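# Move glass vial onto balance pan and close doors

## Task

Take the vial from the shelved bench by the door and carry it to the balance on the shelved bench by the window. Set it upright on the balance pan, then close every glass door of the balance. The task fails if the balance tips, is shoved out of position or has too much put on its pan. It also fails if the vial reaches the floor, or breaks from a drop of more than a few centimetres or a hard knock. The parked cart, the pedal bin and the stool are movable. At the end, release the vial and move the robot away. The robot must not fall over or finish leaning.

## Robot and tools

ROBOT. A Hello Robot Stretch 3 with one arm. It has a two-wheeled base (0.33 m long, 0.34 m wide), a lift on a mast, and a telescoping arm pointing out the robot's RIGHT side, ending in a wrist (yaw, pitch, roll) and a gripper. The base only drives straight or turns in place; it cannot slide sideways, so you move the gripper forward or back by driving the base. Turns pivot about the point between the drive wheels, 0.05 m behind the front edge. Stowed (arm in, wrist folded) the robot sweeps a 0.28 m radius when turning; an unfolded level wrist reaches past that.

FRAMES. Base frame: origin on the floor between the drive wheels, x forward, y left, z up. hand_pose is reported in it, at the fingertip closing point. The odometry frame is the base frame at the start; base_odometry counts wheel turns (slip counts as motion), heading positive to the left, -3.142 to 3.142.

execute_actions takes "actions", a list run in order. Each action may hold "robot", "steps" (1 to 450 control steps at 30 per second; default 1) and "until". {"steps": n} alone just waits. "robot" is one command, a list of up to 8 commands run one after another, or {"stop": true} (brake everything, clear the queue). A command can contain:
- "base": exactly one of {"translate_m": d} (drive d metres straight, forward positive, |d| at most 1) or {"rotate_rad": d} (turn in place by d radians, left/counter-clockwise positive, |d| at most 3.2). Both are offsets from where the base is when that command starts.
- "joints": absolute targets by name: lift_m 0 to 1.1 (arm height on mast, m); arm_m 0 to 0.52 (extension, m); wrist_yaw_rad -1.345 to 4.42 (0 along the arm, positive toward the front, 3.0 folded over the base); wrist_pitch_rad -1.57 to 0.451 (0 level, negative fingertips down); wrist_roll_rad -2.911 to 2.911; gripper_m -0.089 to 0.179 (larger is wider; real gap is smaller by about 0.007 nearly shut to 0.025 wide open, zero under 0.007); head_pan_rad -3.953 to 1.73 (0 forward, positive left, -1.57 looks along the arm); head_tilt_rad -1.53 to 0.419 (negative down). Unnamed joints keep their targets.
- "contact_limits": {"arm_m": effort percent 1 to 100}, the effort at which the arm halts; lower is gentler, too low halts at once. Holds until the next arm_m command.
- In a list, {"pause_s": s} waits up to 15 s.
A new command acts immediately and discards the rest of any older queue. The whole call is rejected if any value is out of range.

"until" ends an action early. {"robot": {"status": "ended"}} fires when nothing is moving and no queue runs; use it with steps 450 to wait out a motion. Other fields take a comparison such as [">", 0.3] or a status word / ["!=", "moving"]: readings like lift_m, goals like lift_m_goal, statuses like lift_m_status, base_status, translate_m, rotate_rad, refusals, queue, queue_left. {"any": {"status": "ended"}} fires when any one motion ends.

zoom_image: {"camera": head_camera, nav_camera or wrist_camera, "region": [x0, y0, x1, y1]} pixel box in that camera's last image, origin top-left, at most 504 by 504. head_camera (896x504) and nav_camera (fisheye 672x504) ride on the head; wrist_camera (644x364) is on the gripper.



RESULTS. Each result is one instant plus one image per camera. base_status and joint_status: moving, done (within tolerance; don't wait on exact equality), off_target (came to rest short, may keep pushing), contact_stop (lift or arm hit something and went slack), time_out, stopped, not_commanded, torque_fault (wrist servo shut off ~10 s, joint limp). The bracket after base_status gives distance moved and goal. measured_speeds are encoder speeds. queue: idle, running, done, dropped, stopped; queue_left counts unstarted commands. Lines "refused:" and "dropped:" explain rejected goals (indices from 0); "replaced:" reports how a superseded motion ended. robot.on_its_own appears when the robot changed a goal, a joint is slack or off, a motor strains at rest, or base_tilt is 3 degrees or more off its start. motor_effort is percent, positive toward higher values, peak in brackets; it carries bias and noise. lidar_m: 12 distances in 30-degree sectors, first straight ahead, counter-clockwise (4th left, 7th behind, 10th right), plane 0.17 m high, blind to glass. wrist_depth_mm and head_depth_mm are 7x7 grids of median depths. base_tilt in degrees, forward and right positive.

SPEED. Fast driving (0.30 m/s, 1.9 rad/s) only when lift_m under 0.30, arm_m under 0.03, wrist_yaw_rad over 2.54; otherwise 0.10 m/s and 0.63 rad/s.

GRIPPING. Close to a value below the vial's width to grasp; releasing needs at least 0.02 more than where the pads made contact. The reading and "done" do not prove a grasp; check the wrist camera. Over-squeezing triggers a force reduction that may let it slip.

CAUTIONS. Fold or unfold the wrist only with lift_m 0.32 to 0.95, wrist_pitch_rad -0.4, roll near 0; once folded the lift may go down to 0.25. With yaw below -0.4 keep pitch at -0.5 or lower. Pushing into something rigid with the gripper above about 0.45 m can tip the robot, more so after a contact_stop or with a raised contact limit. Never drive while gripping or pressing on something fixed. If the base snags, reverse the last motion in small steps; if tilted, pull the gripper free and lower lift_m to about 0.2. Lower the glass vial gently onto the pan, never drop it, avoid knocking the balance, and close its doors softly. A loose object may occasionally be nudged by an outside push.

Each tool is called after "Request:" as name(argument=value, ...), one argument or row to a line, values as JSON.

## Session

Request:
execute_actions(
  actions=[],
)

Scene clock: 0.00 s.
robot.base_odometry: x=+0.000 y=+0.000 heading=+0.000 (m, m, rad; robot's odometry frame)
robot.turned_by_wheels: +0.000 (rad since the last result)
robot.turned_by_imu: +0.000 (rad since the last result)
robot.base_tilt: forward=+0.9 right=+0.7 (deg)
robot.lidar_m: 2.20 1.92 1.65 1.43 1.52 1.64 1.52 1.42 2.17 1.28 1.28 1.49
robot.head_depth_mm: 1693 2462 2977 2976 2977 2904 2272 / 1708 2500 2884 2881 2875 2861 2147 / 1711 2514 2798 2759 2749 2752 2215 / 1670 2531 2724 2728 2668 2653 2189 / 1616 2575 2624 2628 2564 2614 2173 / 1563 2535 2528 2512 2485 2502 2161 / 1634 2435 2466 2441 2422 2417 2135
robot.base_status: not_commanded
robot.joint_positions: lift_m=+0.414 arm_m=-0.002 wrist_yaw_rad=+3.100 wrist_pitch_rad=-0.426 wrist_roll_rad=-0.008 gripper_m=+0.037 head_pan_rad=-0.019 head_tilt_rad=+0.003
robot.joint_goals: lift_m=+0.414 arm_m=-0.002 wrist_yaw_rad=+3.100 wrist_pitch_rad=-0.426 wrist_roll_rad=-0.008 gripper_m=+0.037 head_pan_rad=-0.019 head_tilt_rad=+0.003
robot.joint_status: lift_m=not_commanded arm_m=not_commanded wrist_yaw_rad=not_commanded wrist_pitch_rad=not_commanded wrist_roll_rad=not_commanded gripper_m=not_commanded head_pan_rad=not_commanded head_tilt_rad=not_commanded
robot.measured_speeds: translate_m=+0.000 rotate_rad=+0.000 lift_m=+0.000 arm_m=+0.000 wrist_yaw_rad=+0.000 wrist_pitch_rad=+0.000 wrist_roll_rad=+0.000 head_pan_rad=+0.000 head_tilt_rad=+0.000
robot: refusals=0 queue=idle queue_left=0
robot.motor_effort: left_wheel=+0 right_wheel=+0 lift_m=+32 arm_m=+1 wrist_yaw_rad=+0 wrist_pitch_rad=+4 wrist_roll_rad=+0 gripper_m=+1 head_pan_rad=-1 head_tilt_rad=+1 (%)
robot.hand_pose: x=-0.0120 y=+0.0802 z=+0.4248 quat_wxyz=(+0.164, +0.691, +0.136, +0.691) (m; robot's base frame)
robot.wrist_depth_mm: - - - - - - - / - - - - - - - / - - - - - - - / 868 886 900 906 922 923 947 / 718 722 - 749 743 765 774 / 596 611 607 636 602 634 645 / 527 531 - 555 539 545 550
pictures: head_camera (sideways: a quarter turn clockwise sets it upright), nav_camera (sideways: a quarter turn counterclockwise sets it upright), wrist_camera
camera_calibration (this result's frames):
head_camera: T_world_to_cam=[[0.0299147, -0.0388386, -0.998798, 1.31504], [0.0139977, 0.999163, -0.0384335, 0.0496772], [0.999454, -0.0128312, 0.0304333, -0.087813], [0, 0, 0, 1]] pos_world=[0.0477306, 0.000312057, 1.31804]
nav_camera: T_world_to_cam=[[0.0181341, 0.045461, 0.998802, -1.25716], [0.0384394, -0.998259, 0.0447384, -0.00947208], [0.999096, 0.037582, -0.01985, -0.031215], [0, 0, 0, 1]] pos_world=[0.0543483, 0.0488694, 1.25546]
wrist_camera: T_world_to_cam=[[0.997307, -0.0536101, 0.0500518, -0.0157268], [0.00860792, -0.592159, -0.805775, 0.414052], [0.0728363, 0.804036, -0.590103, 0.353674], [0, 0, 0, 1]] pos_world=[-0.01364, -0.0400246, 0.543124]
Images, in order (width x height): head_camera 896x504, nav_camera 672x504, wrist_camera 644x364.

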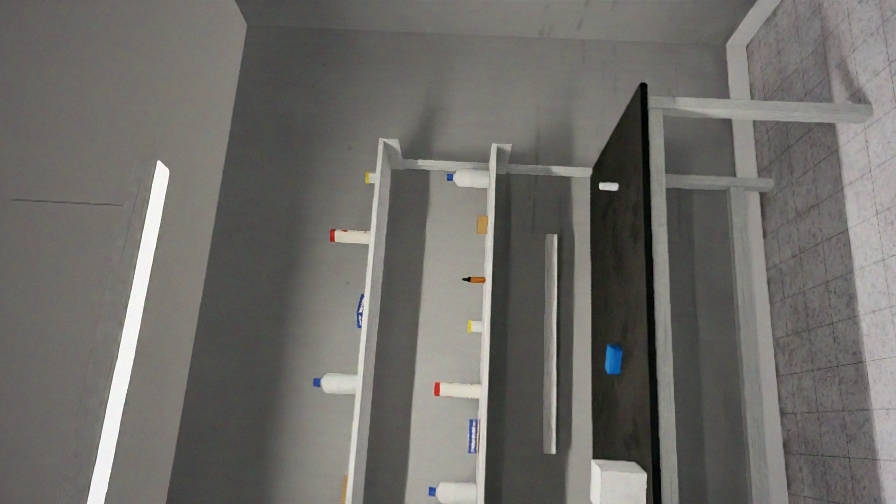

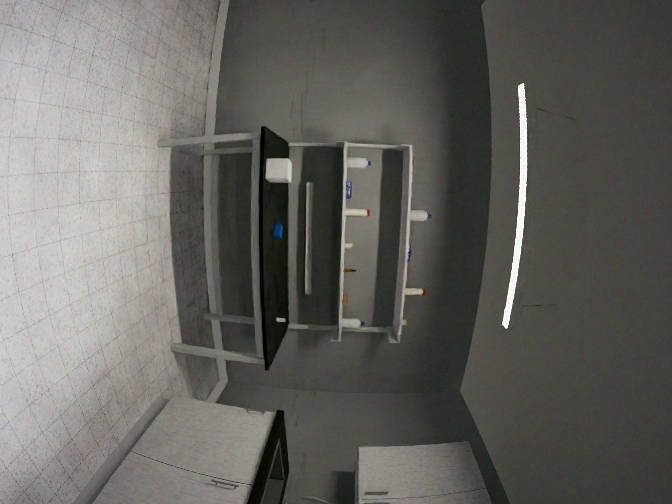

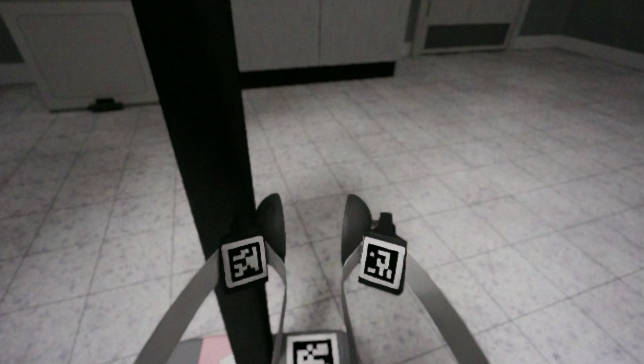

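Request:
zoom_image(
  camera="head_camera",
  region=[540, 80, 740, 280],
)

Region (540, 80, 740, 280) of head_camera's 896x504 image, scaled by 2.520, with more detail than that image has.

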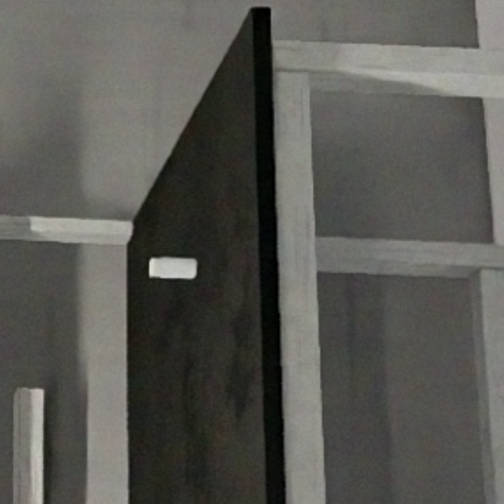

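Request:
execute_actions(
  actions=[
    {"robot": [{"base": {"rotate_rad": -0.251}, "joints": {"lift_m": 0.29, "head_pan_rad": 1.6, "head_tilt_rad": -0.15}}, {"base": {"translate_m": 0.921}, "joints": {"head_pan_rad": -3.1}}, {"base": {"translate_m": 0.921}, "joints": {"head_pan_rad": -1.9}}, {"base": {"rotate_rad": 2.108}, "joints": {"lift_m": 0.82, "head_pan_rad": -1.57, "head_tilt_rad": -0.7}}], "steps": 300, "until": {"robot": {"queue_left": ["<=", 2]}}},
  ],
)

Request:
execute_actions(
  actions=[
    {"steps": 300, "until": {"robot": {"queue_left": ["<=", 1]}}},
  ],
)

Request:
execute_actions(
  actions=[
    {"steps": 300, "until": {"robot": {"queue_left": ["<=", 0]}}},
  ],
)

Request:
execute_actions(
  actions=[
    {"steps": 450, "until": {"robot": {"status": "ended"}}},
  ],
)

Scene clock: 41.50 s.
robot.base_odometry: x=+0.000 y=+0.000 heading=-0.251 (m, m, rad; robot's odometry frame)
robot.turned_by_wheels: -0.251 (rad since the last result)
robot.turned_by_imu: -0.252 (rad since the last result)
robot.base_tilt: forward=+1.0 right=+0.6 (deg)
robot.lidar_m: 1.85 1.93 2.58 1.48 1.41 1.46 1.64 1.82 1.42 1.95 1.28 1.33
robot.head_depth_mm: 2218 2357 2458 2548 2641 2493 1818 / 2214 2191 2293 2353 2455 2463 1793 / - 2077 2151 2218 2304 2331 1774 / - 1497 1553 1597 1653 1715 1711 / - 1415 1458 1495 1554 1614 1630 / - 1355 1378 1418 1467 1507 1553 / - 1283 1310 1345 1383 1430 1478
robot.base_status: done (rotate_rad -0.2508 of -0.2510)
robot.joint_positions: lift_m=+0.290 arm_m=-0.002 wrist_yaw_rad=+3.100 wrist_pitch_rad=-0.427 wrist_roll_rad=-0.008 gripper_m=+0.037 head_pan_rad=+1.593 head_tilt_rad=-0.148
robot.joint_goals: lift_m=+0.290 arm_m=-0.002 wrist_yaw_rad=+3.100 wrist_pitch_rad=-0.427 wrist_roll_rad=-0.008 gripper_m=+0.037 head_pan_rad=+1.600 head_tilt_rad=-0.150
robot.joint_status: lift_m=done arm_m=not_commanded wrist_yaw_rad=not_commanded wrist_pitch_rad=not_commanded wrist_roll_rad=not_commanded gripper_m=not_commanded head_pan_rad=done head_tilt_rad=done
robot.measured_speeds: translate_m=+0.000 rotate_rad=+0.000 lift_m=+0.000 arm_m=+0.000 wrist_yaw_rad=+0.000 wrist_pitch_rad=+0.000 wrist_roll_rad=+0.000 head_pan_rad=+0.000 head_tilt_rad=+0.000
robot: refusals=0 queue=running queue_left=2
robot.motor_effort: left_wheel=+4(8) right_wheel=-3(5) lift_m=+23(30) arm_m=+0(0) wrist_yaw_rad=+0(0) wrist_pitch_rad=+4(5) wrist_roll_rad=+0(0) gripper_m=+0(0) head_pan_rad=+4(45) head_tilt_rad=+0(7) (%)
robot.hand_pose: x=-0.0120 y=+0.0801 z=+0.3011 quat_wxyz=(+0.164, +0.691, +0.136, +0.691) (m; robot's base frame)
robot.wrist_depth_mm: - - - - - - - / - - - - - - - / 856 891 866 899 903 920 935 / 664 674 684 718 730 719 726 / 543 565 - 567 574 594 592 / 475 488 - - 478 492 490 / 418 - - - 423 430 427
pictures: head_camera (sideways: a quarter turn clockwise sets it upright), nav_camera (sideways: a quarter turn counterclockwise sets it upright), wrist_camera
camera_calibration (this result's frames):
head_camera: T_world_to_cam=[[0.0408992, -0.119474, -0.991995, 1.30592], [-0.998767, -0.0328621, -0.0372205, 0.0542684], [-0.0281522, 0.992293, -0.120671, 0.115167], [0, 0, 0, 1]] pos_world=[0.00403248, 0.0435277, 1.31139]
nav_camera: T_world_to_cam=[[-0.0494809, 0.166662, 0.984772, -1.23829], [0.995698, 0.0855689, 0.0355483, -0.00333896], [-0.0783413, 0.982294, -0.170179, 0.171051], [0, 0, 0, 1]] pos_world=[-0.0445468, 0.0386398, 1.24866]
wrist_camera: T_world_to_cam=[[0.997308, -0.0535739, 0.0500606, -0.00953899], [0.0085829, -0.592751, -0.80534, 0.314186], [0.0728187, 0.803602, -0.590696, 0.280929], [0, 0, 0, 1]] pos_world=[-0.0136402, -0.0400324, 0.419448]
Images, in order (width x height): head_camera 896x504, nav_camera 672x504, wrist_camera 644x364.

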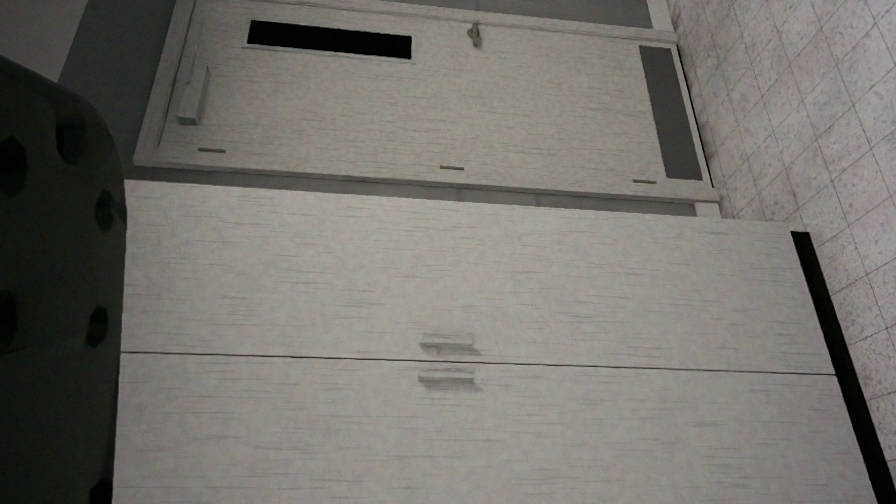

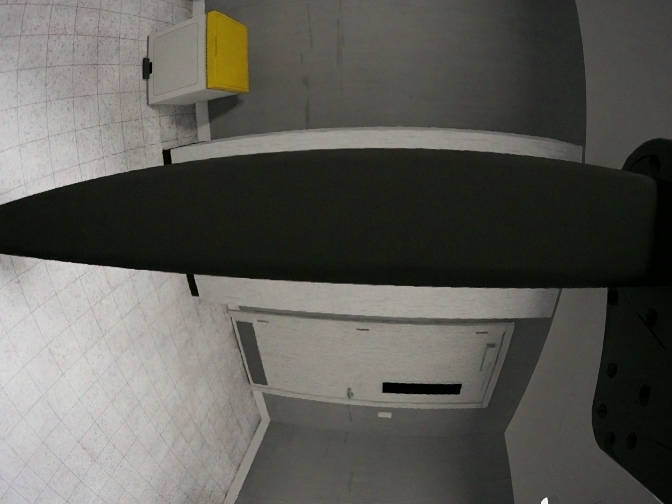

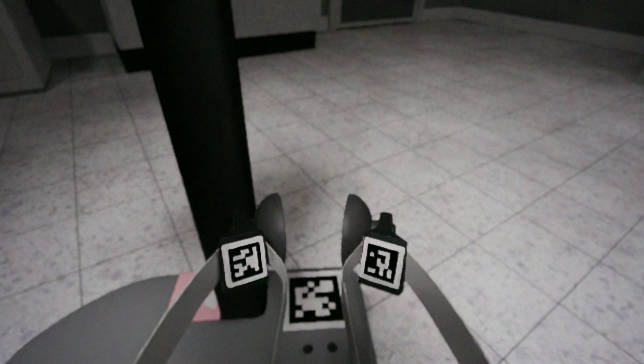

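Scene clock: 46.40 s.
robot.base_odometry: x=+0.892 y=-0.229 heading=-0.251 (m, m, rad; robot's odometry frame)
robot.turned_by_wheels: +0.000 (rad since the last result)
robot.turned_by_imu: +0.000 (rad since the last result)
robot.base_tilt: forward=+1.1 right=+0.6 (deg)
robot.lidar_m: 1.24 1.73 1.33 2.37 1.89 1.96 2.56 2.17 1.15 0.86 0.83 0.87
robot.head_depth_mm: 2219 2977 3000 3021 2818 2512 1822 / 2257 3321 3435 3503 2977 2463 1789 / 2149 3201 3307 3362 3440 2452 1778 / 2074 3029 3075 3064 3271 2397 1764 / 2095 2844 2926 2922 3108 2419 1734 / 2366 2700 2806 2798 2922 2376 1744 / 2433 2602 2679 2697 2808 2342 1720
robot.base_status: done (translate_m +0.9210 of +0.9210)
robot.joint_positions: lift_m=+0.290 arm_m=-0.002 wrist_yaw_rad=+3.100 wrist_pitch_rad=-0.427 wrist_roll_rad=-0.008 gripper_m=+0.037 head_pan_rad=-3.093 head_tilt_rad=-0.149
robot.joint_goals: lift_m=+0.290 arm_m=-0.002 wrist_yaw_rad=+3.100 wrist_pitch_rad=-0.427 wrist_roll_rad=-0.008 gripper_m=+0.037 head_pan_rad=-3.100 head_tilt_rad=-0.150
robot.joint_status: lift_m=done arm_m=not_commanded wrist_yaw_rad=not_commanded wrist_pitch_rad=not_commanded wrist_roll_rad=not_commanded gripper_m=not_commanded head_pan_rad=done head_tilt_rad=done
robot.measured_speeds: translate_m=+0.000 rotate_rad=+0.000 lift_m=+0.000 arm_m=+0.000 wrist_yaw_rad=+0.000 wrist_pitch_rad=+0.000 wrist_roll_rad=+0.000 head_pan_rad=+0.000 head_tilt_rad=+0.000
robot: refusals=0 queue=running queue_left=1
robot.motor_effort: left_wheel=+4(12) right_wheel=-2(5) lift_m=+24(23) arm_m=+0(0) wrist_yaw_rad=+0(0) wrist_pitch_rad=+5(4) wrist_roll_rad=+0(0) gripper_m=+0(0) head_pan_rad=-4(45) head_tilt_rad=+0(1) (%)
robot.hand_pose: x=-0.0120 y=+0.0801 z=+0.3011 quat_wxyz=(+0.164, +0.691, +0.136, +0.691) (m; robot's base frame)
robot.wrist_depth_mm: - - - - - - - / - - - - - - - / 871 881 909 896 906 939 936 / 663 691 690 687 712 730 732 / 551 562 - 564 585 579 597 / 467 490 - - 477 501 503 / 415 - - - 421 429 429
pictures: head_camera (sideways: a quarter turn clockwise sets it upright), nav_camera (sideways: a quarter turn counterclockwise sets it upright), wrist_camera
camera_calibration (this result's frames):
head_camera: T_world_to_cam=[[0.119217, 0.0441147, -0.991888, 1.30531], [0.059529, -0.997533, -0.0372109, 0.0478002], [-0.991082, -0.05461, -0.121549, 0.122184], [0, 0, 0, 1]] pos_world=[-0.0373654, -0.00322847, 1.31135]
nav_camera: T_world_to_cam=[[-0.166153, -0.053952, 0.984623, -1.23738], [-0.112134, 0.993059, 0.035492, 0.00349216], [-0.979704, -0.104512, -0.171049, 0.177682], [0, 0, 0, 1]] pos_world=[-0.0311278, -0.0516574, 1.24862]
wrist_camera: T_world_to_cam=[[0.997308, -0.053573, 0.0500609, -0.00953811], [0.00858201, -0.59277, -0.805326, 0.314163], [0.0728184, 0.803588, -0.590714, 0.280925], [0, 0, 0, 1]] pos_world=[-0.0136402, -0.0400326, 0.419428]
Images, in order (width x height): head_camera 896x504, nav_camera 672x504, wrist_camera 644x364.

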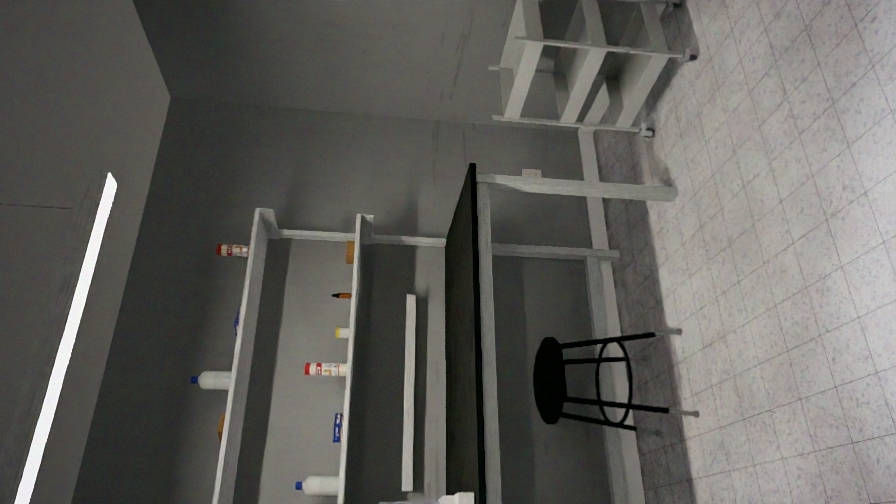

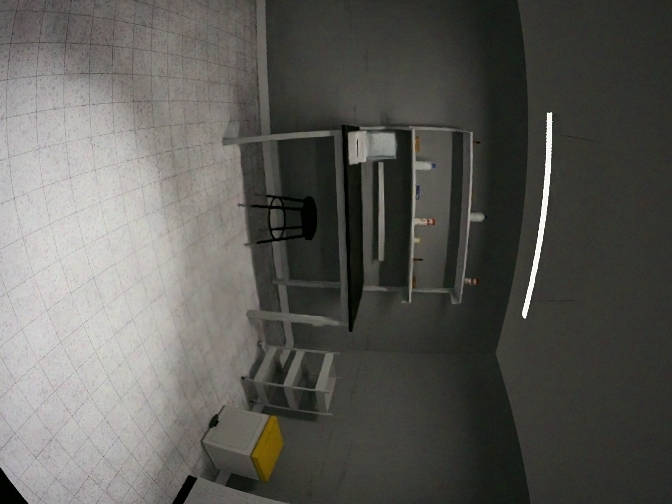

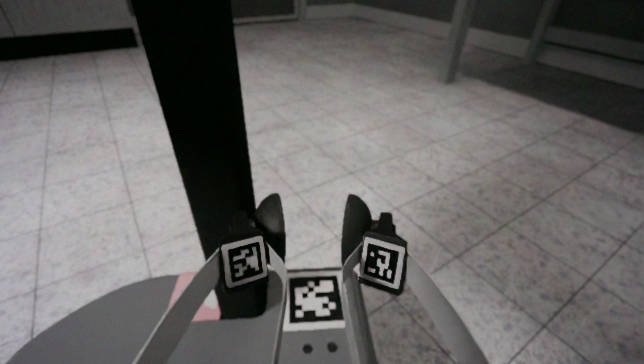

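Scene clock: 51.30 s.
robot.base_odometry: x=+1.784 y=-0.457 heading=-0.251 (m, m, rad; robot's odometry frame)
robot.turned_by_wheels: +0.000 (rad since the last result)
robot.turned_by_imu: +0.001 (rad since the last result)
robot.base_tilt: forward=+0.8 right=+0.5 (deg)
robot.lidar_m: 0.33 0.92 0.96 1.23 1.22 2.43 3.47 1.41 0.54 0.40 0.39 1.05
robot.head_depth_mm: 1364 1438 1581 1679 1273 1039 1133 / 1149 1214 1305 1900 1254 854 893 / 1001 1043 1138 1675 1154 754 736 / 885 917 984 1480 1084 940 612 / 789 818 879 1302 1173 1043 546 / 715 733 940 1163 1067 1000 532 / 654 669 1004 1035 1040 925 791
robot.base_status: done (translate_m +0.9210 of +0.9210)
robot.joint_positions: lift_m=+0.290 arm_m=-0.002 wrist_yaw_rad=+3.100 wrist_pitch_rad=-0.427 wrist_roll_rad=-0.008 gripper_m=+0.037 head_pan_rad=-1.907 head_tilt_rad=-0.149
robot.joint_goals: lift_m=+0.290 arm_m=-0.002 wrist_yaw_rad=+3.100 wrist_pitch_rad=-0.427 wrist_roll_rad=-0.008 gripper_m=+0.037 head_pan_rad=-1.900 head_tilt_rad=-0.150
robot.joint_status: lift_m=done arm_m=not_commanded wrist_yaw_rad=not_commanded wrist_pitch_rad=not_commanded wrist_roll_rad=not_commanded gripper_m=not_commanded head_pan_rad=done head_tilt_rad=done
robot.measured_speeds: translate_m=+0.000 rotate_rad=+0.000 lift_m=+0.000 arm_m=+0.000 wrist_yaw_rad=+0.000 wrist_pitch_rad=+0.000 wrist_roll_rad=+0.000 head_pan_rad=+0.000 head_tilt_rad=+0.000
robot: refusals=0 queue=running queue_left=0
robot.motor_effort: left_wheel=+3(11) right_wheel=-2(6) lift_m=+24(23) arm_m=+0(0) wrist_yaw_rad=+0(1) wrist_pitch_rad=+4(4) wrist_roll_rad=+0(0) gripper_m=+1(0) head_pan_rad=+4(44) head_tilt_rad=+0(0) (%)
robot.hand_pose: x=-0.0120 y=+0.0801 z=+0.3011 quat_wxyz=(+0.164, +0.691, +0.136, +0.691) (m; robot's base frame)
robot.wrist_depth_mm: - - - - - 964 770 / - - - - - 932 781 / 859 876 909 882 913 934 835 / 681 674 685 707 708 731 729 / 557 554 - 572 597 587 596 / 468 490 - - 476 490 499 / 415 - - - 425 430 427
pictures: head_camera (sideways: a quarter turn clockwise sets it upright), nav_camera (sideways: a quarter turn counterclockwise sets it upright), wrist_camera
camera_calibration (this result's frames):
head_camera: T_world_to_cam=[[0.0038383, 0.127059, -0.991888, 1.30601], [0.946992, -0.319094, -0.0372109, 0.0423866], [-0.321233, -0.939167, -0.121549, 0.118098], [0, 0, 0, 1]] pos_world=[-0.00721557, -0.0415013, 1.31135]
nav_camera: T_world_to_cam=[[-0.0123301, -0.174257, 0.984623, -1.23832], [-0.962583, 0.268654, 0.035492, 0.00867995], [-0.270708, -0.947343, -0.17105, 0.173357], [0, 0, 0, 1]] pos_world=[0.0400156, -0.0538899, 1.24862]
wrist_camera: T_world_to_cam=[[0.997308, -0.0535715, 0.0500614, -0.00953799], [0.00858143, -0.59279, -0.805311, 0.314153], [0.0728176, 0.803573, -0.590735, 0.280931], [0, 0, 0, 1]] pos_world=[-0.0136403, -0.0400329, 0.419424]
Images, in order (width x height): head_camera 896x504, nav_camera 672x504, wrist_camera 644x364.

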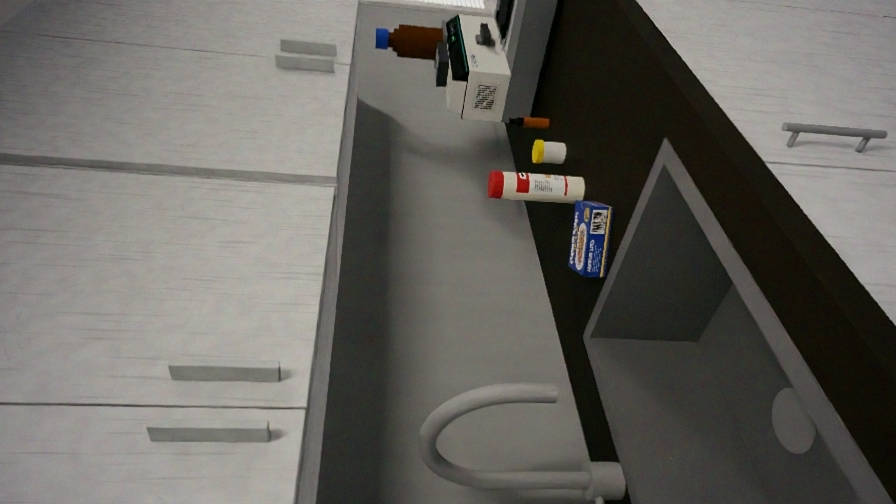

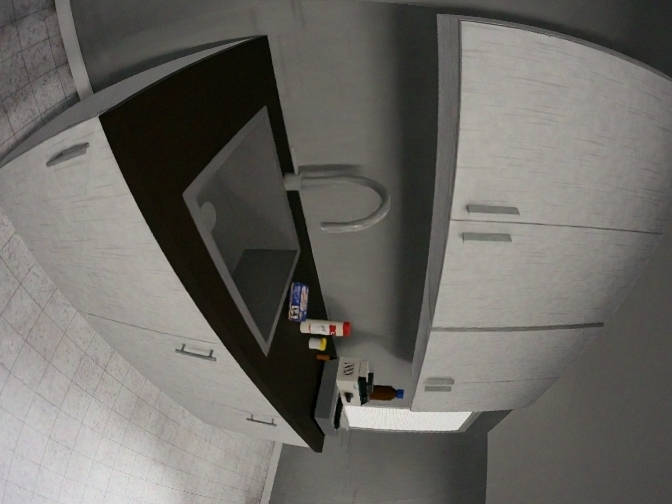

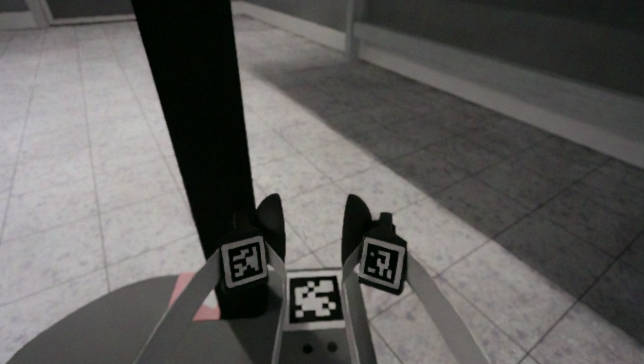

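Scene clock: 56.87 s.
robot.base_odometry: x=+1.784 y=-0.457 heading=+1.857 (m, m, rad; robot's odometry frame)
robot.turned_by_wheels: +2.108 (rad since the last result)
robot.turned_by_imu: +2.118 (rad since the last result)
robot.base_tilt: forward=+0.9 right=+0.5 (deg)
robot.lidar_m: 2.42 2.43 3.45 1.34 0.53 0.40 0.39 1.05 0.33 0.92 0.97 1.23
robot.head_depth_mm: 634 922 1072 1195 688 574 - / 663 956 1047 862 683 577 - / 818 960 1055 850 676 567 - / 647 952 1058 842 670 557 - / 826 946 1067 837 664 565 - / 834 950 1057 827 658 549 501 / 876 959 1061 816 653 544 1080
robot.base_status: done (rotate_rad +2.1078 of +2.1080)
robot.joint_positions: lift_m=+0.820 arm_m=-0.002 wrist_yaw_rad=+3.100 wrist_pitch_rad=-0.427 wrist_roll_rad=-0.008 gripper_m=+0.037 head_pan_rad=-1.577 head_tilt_rad=-0.692
robot.joint_goals: lift_m=+0.820 arm_m=-0.002 wrist_yaw_rad=+3.100 wrist_pitch_rad=-0.427 wrist_roll_rad=-0.008 gripper_m=+0.037 head_pan_rad=-1.570 head_tilt_rad=-0.700
robot.joint_status: lift_m=done arm_m=not_commanded wrist_yaw_rad=not_commanded wrist_pitch_rad=not_commanded wrist_roll_rad=not_commanded gripper_m=not_commanded head_pan_rad=done head_tilt_rad=done
robot.measured_speeds: translate_m=+0.000 rotate_rad=+0.000 lift_m=+0.000 arm_m=+0.000 wrist_yaw_rad=+0.000 wrist_pitch_rad=+0.000 wrist_roll_rad=+0.000 head_pan_rad=+0.000 head_tilt_rad=+0.000
robot: refusals=0 queue=done queue_left=0
robot.motor_effort: left_wheel=-4(9) right_wheel=+3(8) lift_m=+39(42) arm_m=+0(0) wrist_yaw_rad=+1(1) wrist_pitch_rad=+5(5) wrist_roll_rad=+0(0) gripper_m=+0(0) head_pan_rad=+3(29) head_tilt_rad=-4(22) (%)
robot.hand_pose: x=-0.0120 y=+0.0800 z=+0.8303 quat_wxyz=(+0.164, +0.691, +0.136, +0.691) (m; robot's base frame)
robot.wrist_depth_mm: 450 608 - - - - - / 454 636 - - - - - / 460 643 - - - - - / 456 693 - - - - - / 464 692 - - - - - / 462 688 - - - - - / 457 642 909 943 935 963 945
pictures: head_camera (sideways: a quarter turn clockwise sets it upright), nav_camera (sideways: a quarter turn counterclockwise sets it upright), wrist_camera
camera_calibration (this result's frames):
head_camera: T_world_to_cam=[[-0.0345002, 0.616159, -0.786866, 1.03868], [0.999404, 0.0224485, -0.0262405, 0.0277618], [0.00149557, -0.787302, -0.616566, 0.76032], [0, 0, 0, 1]] pos_world=[0.00695242, -0.0420164, 1.28682]
nav_camera: T_world_to_cam=[[0.0418162, -0.653012, 0.756192, -0.940631], [-0.997766, -0.0667556, -0.00247213, 0.0583315], [0.0520944, -0.754399, -0.654345, 0.800287], [0, 0, 0, 1]] pos_world=[0.0558444, -0.0066138, 1.23511]
wrist_camera: T_world_to_cam=[[0.997309, -0.0535516, 0.0500661, -0.036042], [0.00856753, -0.593116, -0.805071, 0.740188], [0.0728079, 0.803334, -0.591061, 0.593945], [0, 0, 0, 1]] pos_world=[-0.0136404, -0.0400488, 0.948766]
Images, in order (width x height): head_camera 896x504, nav_camera 672x504, wrist_camera 644x364.

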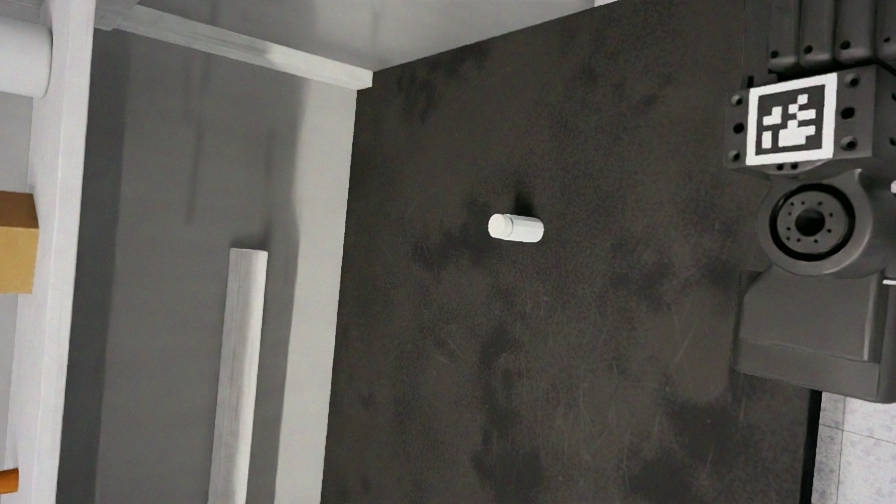

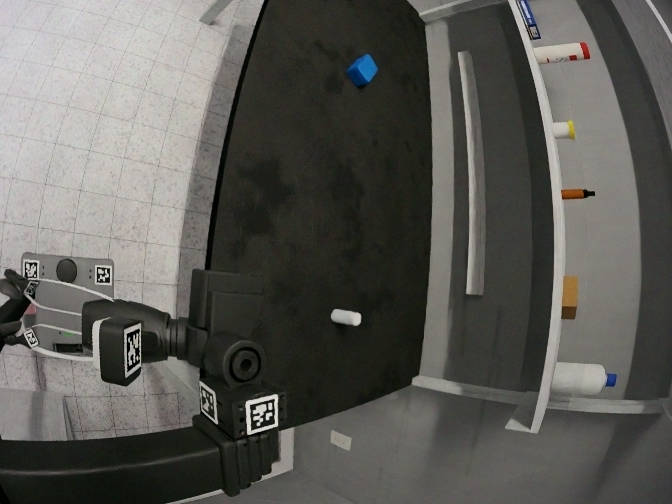

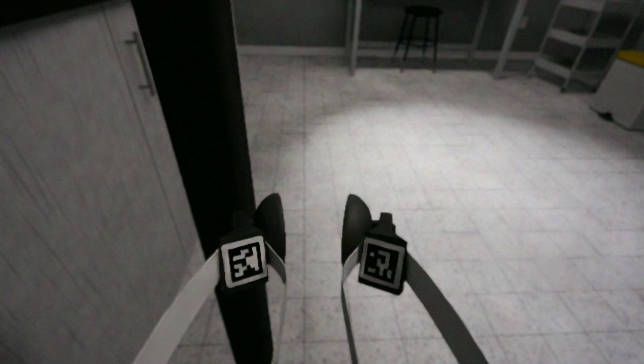

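Request:
execute_actions(
  actions=[
    {"robot": {"joints": {"wrist_yaw_rad": 0.0}}, "steps": 150, "until": {"robot": {"wrist_yaw_rad": ["<", 2.0]}}},
    {"robot": {"joints": {"gripper_m": 0.13, "wrist_pitch_rad": -0.3, "lift_m": 0.76, "arm_m": 0.085}}, "steps": 300, "until": {"robot": {"status": "ended"}}},
  ],
)

Scene clock: 70.33 s.
robot.base_odometry: x=+1.784 y=-0.457 heading=+1.857 (m, m, rad; robot's odometry frame)
robot.turned_by_wheels: +0.000 (rad since the last result)
robot.turned_by_imu: +0.000 (rad since the last result)
robot.base_tilt: forward=+1.2 right=+0.5 (deg)
robot.lidar_m: 2.41 2.44 3.44 1.35 0.53 0.40 0.39 1.05 0.33 0.92 0.97 1.22
robot.head_depth_mm: 633 917 1077 1192 686 582 - / 662 956 1051 863 681 - - / 788 958 1052 853 695 - 1117 / 647 955 1061 842 689 - 1108 / 828 945 1065 834 662 551 1087 / 833 949 1056 824 658 547 1078 / 877 954 1063 815 649 543 1083
robot.base_status: done (rotate_rad +2.1078 of +2.1080)
robot.joint_positions: lift_m=+0.760 arm_m=+0.085 wrist_yaw_rad=+0.003 wrist_pitch_rad=-0.321 wrist_roll_rad=-0.008 gripper_m=+0.130 head_pan_rad=-1.577 head_tilt_rad=-0.692
robot.joint_goals: lift_m=+0.760 arm_m=+0.085 wrist_yaw_rad=+0.000 wrist_pitch_rad=-0.300 wrist_roll_rad=-0.008 gripper_m=+0.130 head_pan_rad=-1.570 head_tilt_rad=-0.700
robot.joint_status: lift_m=done arm_m=done wrist_yaw_rad=done wrist_pitch_rad=done wrist_roll_rad=not_commanded gripper_m=done head_pan_rad=done head_tilt_rad=done
robot.measured_speeds: translate_m=+0.000 rotate_rad=+0.000 lift_m=+0.000 arm_m=+0.000 wrist_yaw_rad=+0.000 wrist_pitch_rad=+0.000 wrist_roll_rad=+0.000 head_pan_rad=+0.000 head_tilt_rad=+0.000
robot: refusals=0 queue=done queue_left=0
robot.motor_effort: left_wheel=-4(4) right_wheel=+3(3) lift_m=+23(38) arm_m=+6(7) wrist_yaw_rad=-2(1) wrist_pitch_rad=+6(5) wrist_roll_rad=+0(0) gripper_m=+0(82) head_pan_rad=+4(3) head_tilt_rad=-2(3) (%)
robot.hand_pose: x=-0.0208 y=-0.4651 z=+0.7954 quat_wxyz=(+0.701, +0.115, -0.695, -0.112) (m; robot's base frame)
robot.wrist_depth_mm: 633 623 629 635 616 647 626 / 575 593 614 649 618 680 679 / 357 369 377 377 389 440 744 / 261 267 270 247 279 284 779 / 206 215 211 213 216 224 222 / 169 160 173 174 176 179 180 / - 145 146 147 149 150 152
pictures: head_camera (sideways: a quarter turn clockwise sets it upright), nav_camera (sideways: a quarter turn counterclockwise sets it upright), wrist_camera
camera_calibration (this result's frames):
head_camera: T_world_to_cam=[[-0.0345002, 0.616159, -0.786865, 1.03868], [0.999404, 0.0224485, -0.0262405, 0.0277618], [0.00149557, -0.787301, -0.616566, 0.760321], [0, 0, 0, 1]] pos_world=[0.00695242, -0.0420164, 1.28682]
nav_camera: T_world_to_cam=[[0.0418162, -0.653013, 0.756192, -0.940631], [-0.997766, -0.0667556, -0.00247214, 0.0583316], [0.0520944, -0.754399, -0.654345, 0.800287], [0, 0, 0, 1]] pos_world=[0.0558444, -0.00661378, 1.23511]
wrist_camera: T_world_to_cam=[[-0.99872, 0.0143629, 0.0485071, -0.0633945], [-0.0346922, 0.50342, -0.863345, 0.944259], [-0.0368196, -0.863922, -0.502277, 0.16345], [0, 0, 0, 1]] pos_world=[-0.0245367, -0.333241, 0.900394]
Images, in order (width x height): head_camera 896x504, nav_camera 672x504, wrist_camera 644x364.

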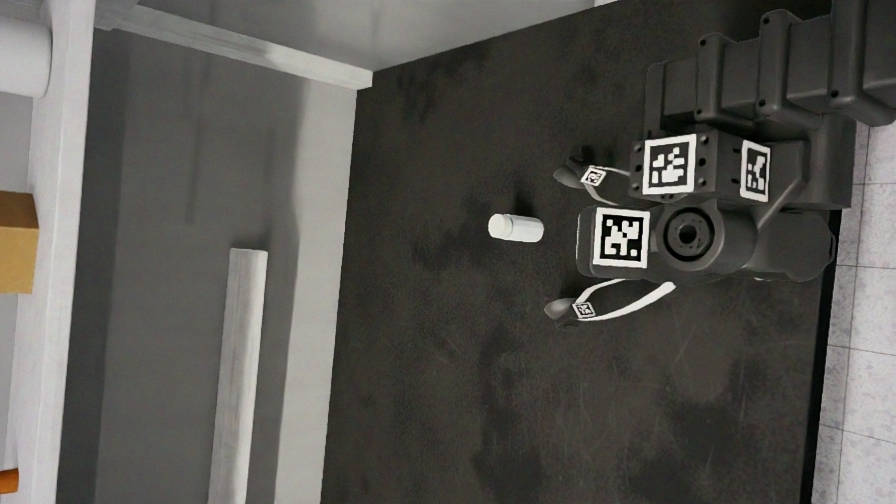

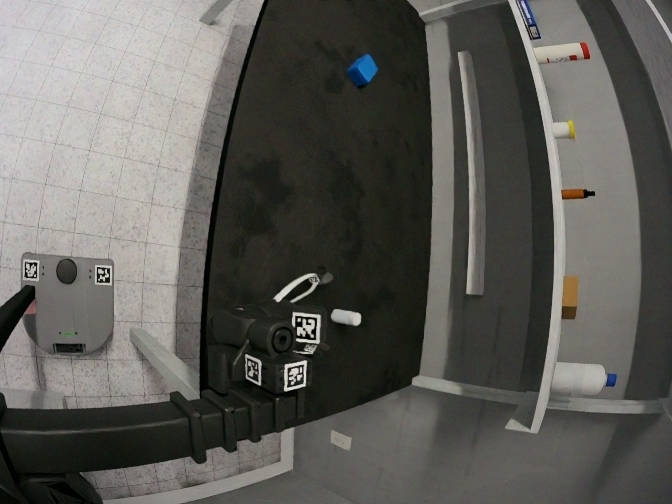

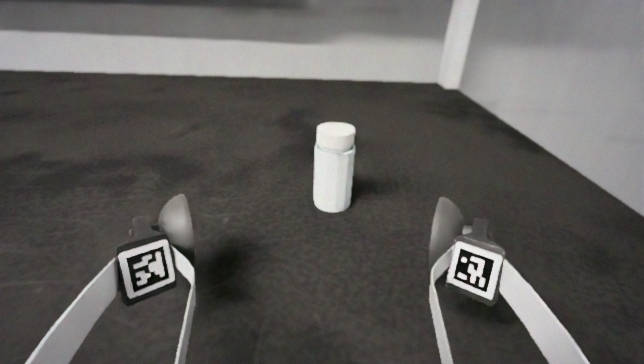

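Request:
execute_actions(
  actions=[
    {"robot": {"base": {"translate_m": -0.016}, "joints": {"arm_m": 0.161}}, "steps": 300, "until": {"robot": {"status": "ended"}}},
  ],
)

Scene clock: 77.70 s.
robot.base_odometry: x=+1.789 y=-0.473 heading=+1.857 (m, m, rad; robot's odometry frame)
robot.turned_by_wheels: +0.000 (rad since the last result)
robot.turned_by_imu: +0.000 (rad since the last result)
robot.base_tilt: forward=+1.1 right=+0.5 (deg)
robot.lidar_m: 2.44 2.45 3.30 1.29 0.51 0.39 0.38 1.03 0.32 0.91 0.97 1.24
robot.head_depth_mm: 677 919 1079 1224 719 583 - / 650 957 1040 861 726 - 511 / 819 960 1055 852 - 527 509 / 651 953 1064 843 - 530 506 / 826 946 1062 836 661 552 1084 / 833 951 1054 823 659 548 1080 / 879 954 1060 818 652 543 1076
robot.base_status: done (translate_m -0.0160 of -0.0160)
robot.joint_positions: lift_m=+0.760 arm_m=+0.161 wrist_yaw_rad=+0.002 wrist_pitch_rad=-0.321 wrist_roll_rad=-0.008 gripper_m=+0.130 head_pan_rad=-1.577 head_tilt_rad=-0.692
robot.joint_goals: lift_m=+0.760 arm_m=+0.161 wrist_yaw_rad=+0.000 wrist_pitch_rad=-0.300 wrist_roll_rad=-0.008 gripper_m=+0.130 head_pan_rad=-1.570 head_tilt_rad=-0.700
robot.joint_status: lift_m=done arm_m=done wrist_yaw_rad=done wrist_pitch_rad=done wrist_roll_rad=not_commanded gripper_m=done head_pan_rad=done head_tilt_rad=done
robot.measured_speeds: translate_m=+0.000 rotate_rad=+0.000 lift_m=+0.000 arm_m=+0.000 wrist_yaw_rad=+0.000 wrist_pitch_rad=+0.000 wrist_roll_rad=+0.000 head_pan_rad=+0.000 head_tilt_rad=+0.000
robot: refusals=0 queue=done queue_left=0
robot.motor_effort: left_wheel=-4(9) right_wheel=+3(4) lift_m=+23(23) arm_m=+6(7) wrist_yaw_rad=-1(2) wrist_pitch_rad=+6(6) wrist_roll_rad=+0(0) gripper_m=+1(0) head_pan_rad=+4(4) head_tilt_rad=-3(2) (%)
robot.hand_pose: x=-0.0210 y=-0.5411 z=+0.7954 quat_wxyz=(+0.701, +0.114, -0.695, -0.112) (m; robot's base frame)
robot.wrist_depth_mm: 563 561 557 551 560 563 560 / 591 589 588 597 594 608 609 / 358 366 371 385 393 433 656 / 261 266 269 257 277 281 694 / 203 215 210 160 215 224 221 / 169 161 172 168 176 178 180 / - 145 147 147 148 150 152
pictures: head_camera (sideways: a quarter turn clockwise sets it upright), nav_camera (sideways: a quarter turn counterclockwise sets it upright), wrist_camera
camera_calibration (this result's frames):
head_camera: T_world_to_cam=[[-0.0345001, 0.61616, -0.786865, 1.03868], [0.999404, 0.0224483, -0.0262405, 0.0277618], [0.00149548, -0.787301, -0.616567, 0.760321], [0, 0, 0, 1]] pos_world=[0.00695242, -0.0420164, 1.28682]
nav_camera: T_world_to_cam=[[0.0418161, -0.653013, 0.756192, -0.940631], [-0.997766, -0.0667555, -0.00247215, 0.0583316], [0.0520943, -0.754399, -0.654345, 0.800287], [0, 0, 0, 1]] pos_world=[0.0558444, -0.00661378, 1.23511]
wrist_camera: T_world_to_cam=[[-0.998707, 0.0151829, 0.0485065, -0.0620516], [-0.0342798, 0.503416, -0.863364, 0.982543], [-0.0375273, -0.863911, -0.502245, 0.0977509], [0, 0, 0, 1]] pos_world=[-0.0246217, -0.409238, 0.900397]
Images, in order (width x height): head_camera 896x504, nav_camera 672x504, wrist_camera 644x364.

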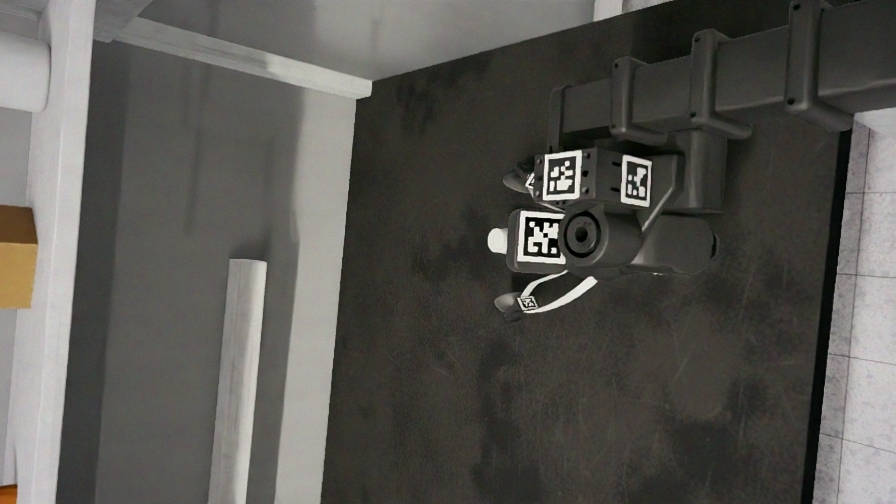

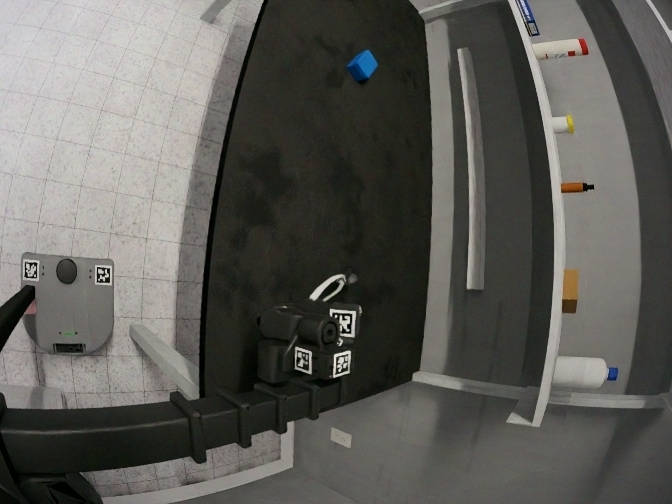

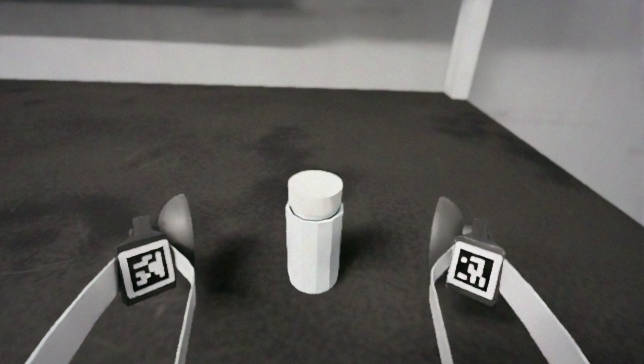

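Request:
execute_actions(
  actions=[
    {"robot": {"joints": {"gripper_m": -0.02}}, "steps": 90, "until": {"robot": {"status": "ended"}}},
    {"robot": {"joints": {"lift_m": 0.81}}, "steps": 150, "until": {"robot": {"status": "ended"}}},
  ],
)

Scene clock: 115.00 s.
robot.base_odometry: x=+1.789 y=-0.473 heading=+1.857 (m, m, rad; robot's odometry frame)
robot.turned_by_wheels: +0.000 (rad since the last result)
robot.turned_by_imu: +0.000 (rad since the last result)
robot.base_tilt: forward=+1.2 right=+0.6 (deg)
robot.lidar_m: 2.44 2.45 3.29 1.29 0.51 0.39 0.38 1.03 0.32 0.92 0.97 1.24
robot.head_depth_mm: 679 918 1077 1217 1367 - - / 649 954 1040 880 - 537 500 / 818 956 1055 887 - 546 510 / 651 952 1058 877 - 543 507 / 830 941 1065 832 664 551 1086 / 833 947 1055 824 658 548 1080 / 876 954 1062 815 652 544 1079
robot.base_status: done (translate_m -0.0160 of -0.0160)
robot.joint_positions: lift_m=+0.810 arm_m=+0.161 wrist_yaw_rad=+0.002 wrist_pitch_rad=-0.321 wrist_roll_rad=-0.008 gripper_m=-0.019 head_pan_rad=-1.577 head_tilt_rad=-0.692
robot.joint_goals: lift_m=+0.810 arm_m=+0.161 wrist_yaw_rad=+0.000 wrist_pitch_rad=-0.300 wrist_roll_rad=-0.008 gripper_m=-0.020 head_pan_rad=-1.570 head_tilt_rad=-0.700
robot.joint_status: lift_m=done arm_m=done wrist_yaw_rad=done wrist_pitch_rad=done wrist_roll_rad=not_commanded gripper_m=done head_pan_rad=done head_tilt_rad=done
robot.measured_speeds: translate_m=+0.000 rotate_rad=+0.000 lift_m=+0.000 arm_m=+0.000 wrist_yaw_rad=+0.000 wrist_pitch_rad=+0.000 wrist_roll_rad=+0.000 head_pan_rad=+0.000 head_tilt_rad=+0.000
robot: refusals=0 queue=done queue_left=0
robot.motor_effort: left_wheel=-4(4) right_wheel=+3(3) lift_m=+40(42) arm_m=+6(6) wrist_yaw_rad=-2(2) wrist_pitch_rad=+6(6) wrist_roll_rad=+0(0) gripper_m=-16(88) head_pan_rad=+4(4) head_tilt_rad=-3(2) (%)
robot.hand_pose: x=-0.0210 y=-0.5411 z=+0.8448 quat_wxyz=(+0.701, +0.114, -0.695, -0.112) (m; robot's base frame)
robot.wrist_depth_mm: 563 565 566 572 563 566 566 / 617 607 604 607 603 617 611 / 483 500 503 522 524 671 660 / 351 356 364 353 369 404 715 / 277 279 285 151 294 297 815 / 228 232 225 221 231 239 244 / 195 195 198 201 202 203 204
pictures: head_camera (sideways: a quarter turn clockwise sets it upright), nav_camera (sideways: a quarter turn counterclockwise sets it upright), wrist_camera
camera_calibration (this result's frames):
head_camera: T_world_to_cam=[[-0.0345002, 0.61616, -0.786865, 1.03868], [0.999404, 0.0224486, -0.0262405, 0.0277618], [0.00149567, -0.787301, -0.616567, 0.760321], [0, 0, 0, 1]] pos_world=[0.00695243, -0.0420164, 1.28682]
nav_camera: T_world_to_cam=[[0.0418163, -0.653013, 0.756192, -0.940631], [-0.997766, -0.0667557, -0.00247215, 0.0583316], [0.0520945, -0.754399, -0.654345, 0.800287], [0, 0, 0, 1]] pos_world=[0.0558445, -0.00661377, 1.23511]
wrist_camera: T_world_to_cam=[[-0.998707, 0.0151815, 0.0485065, -0.064447], [-0.0342805, 0.503416, -0.863364, 1.02518], [-0.0375261, -0.863911, -0.502245, 0.122544], [0, 0, 0, 1]] pos_world=[-0.0246215, -0.409245, 0.949776]
Images, in order (width x height): head_camera 896x504, nav_camera 672x504, wrist_camera 644x364.

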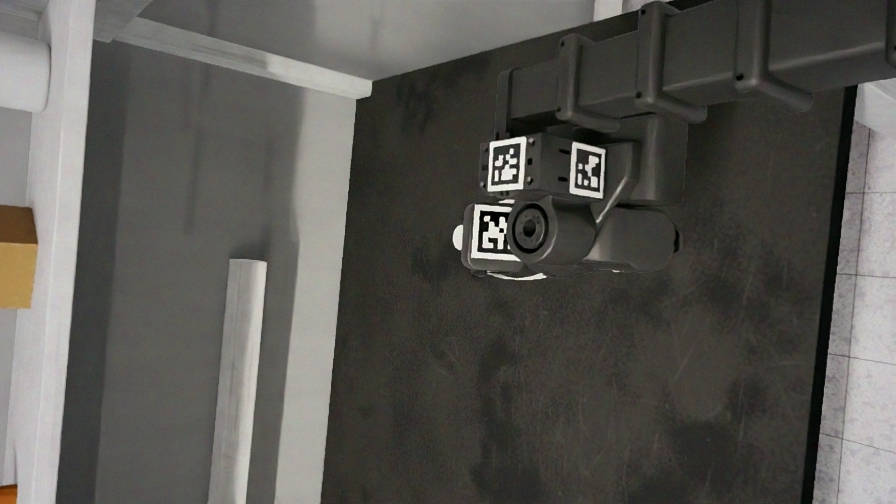

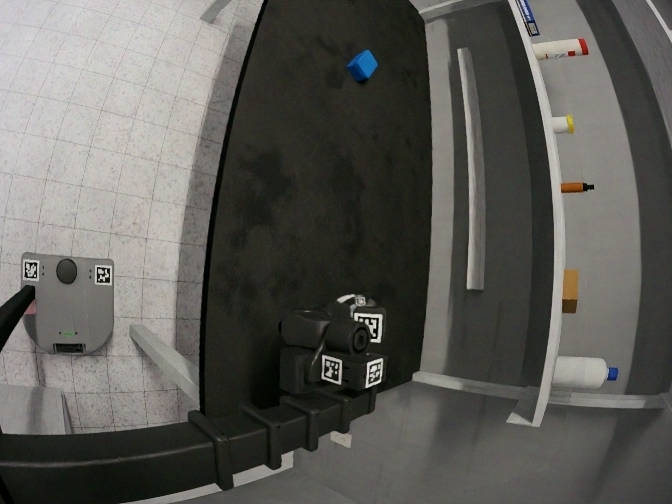

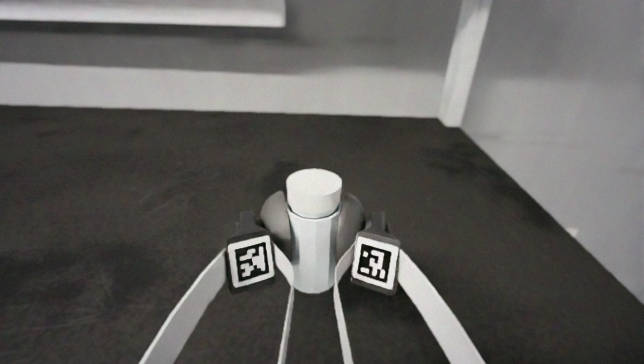

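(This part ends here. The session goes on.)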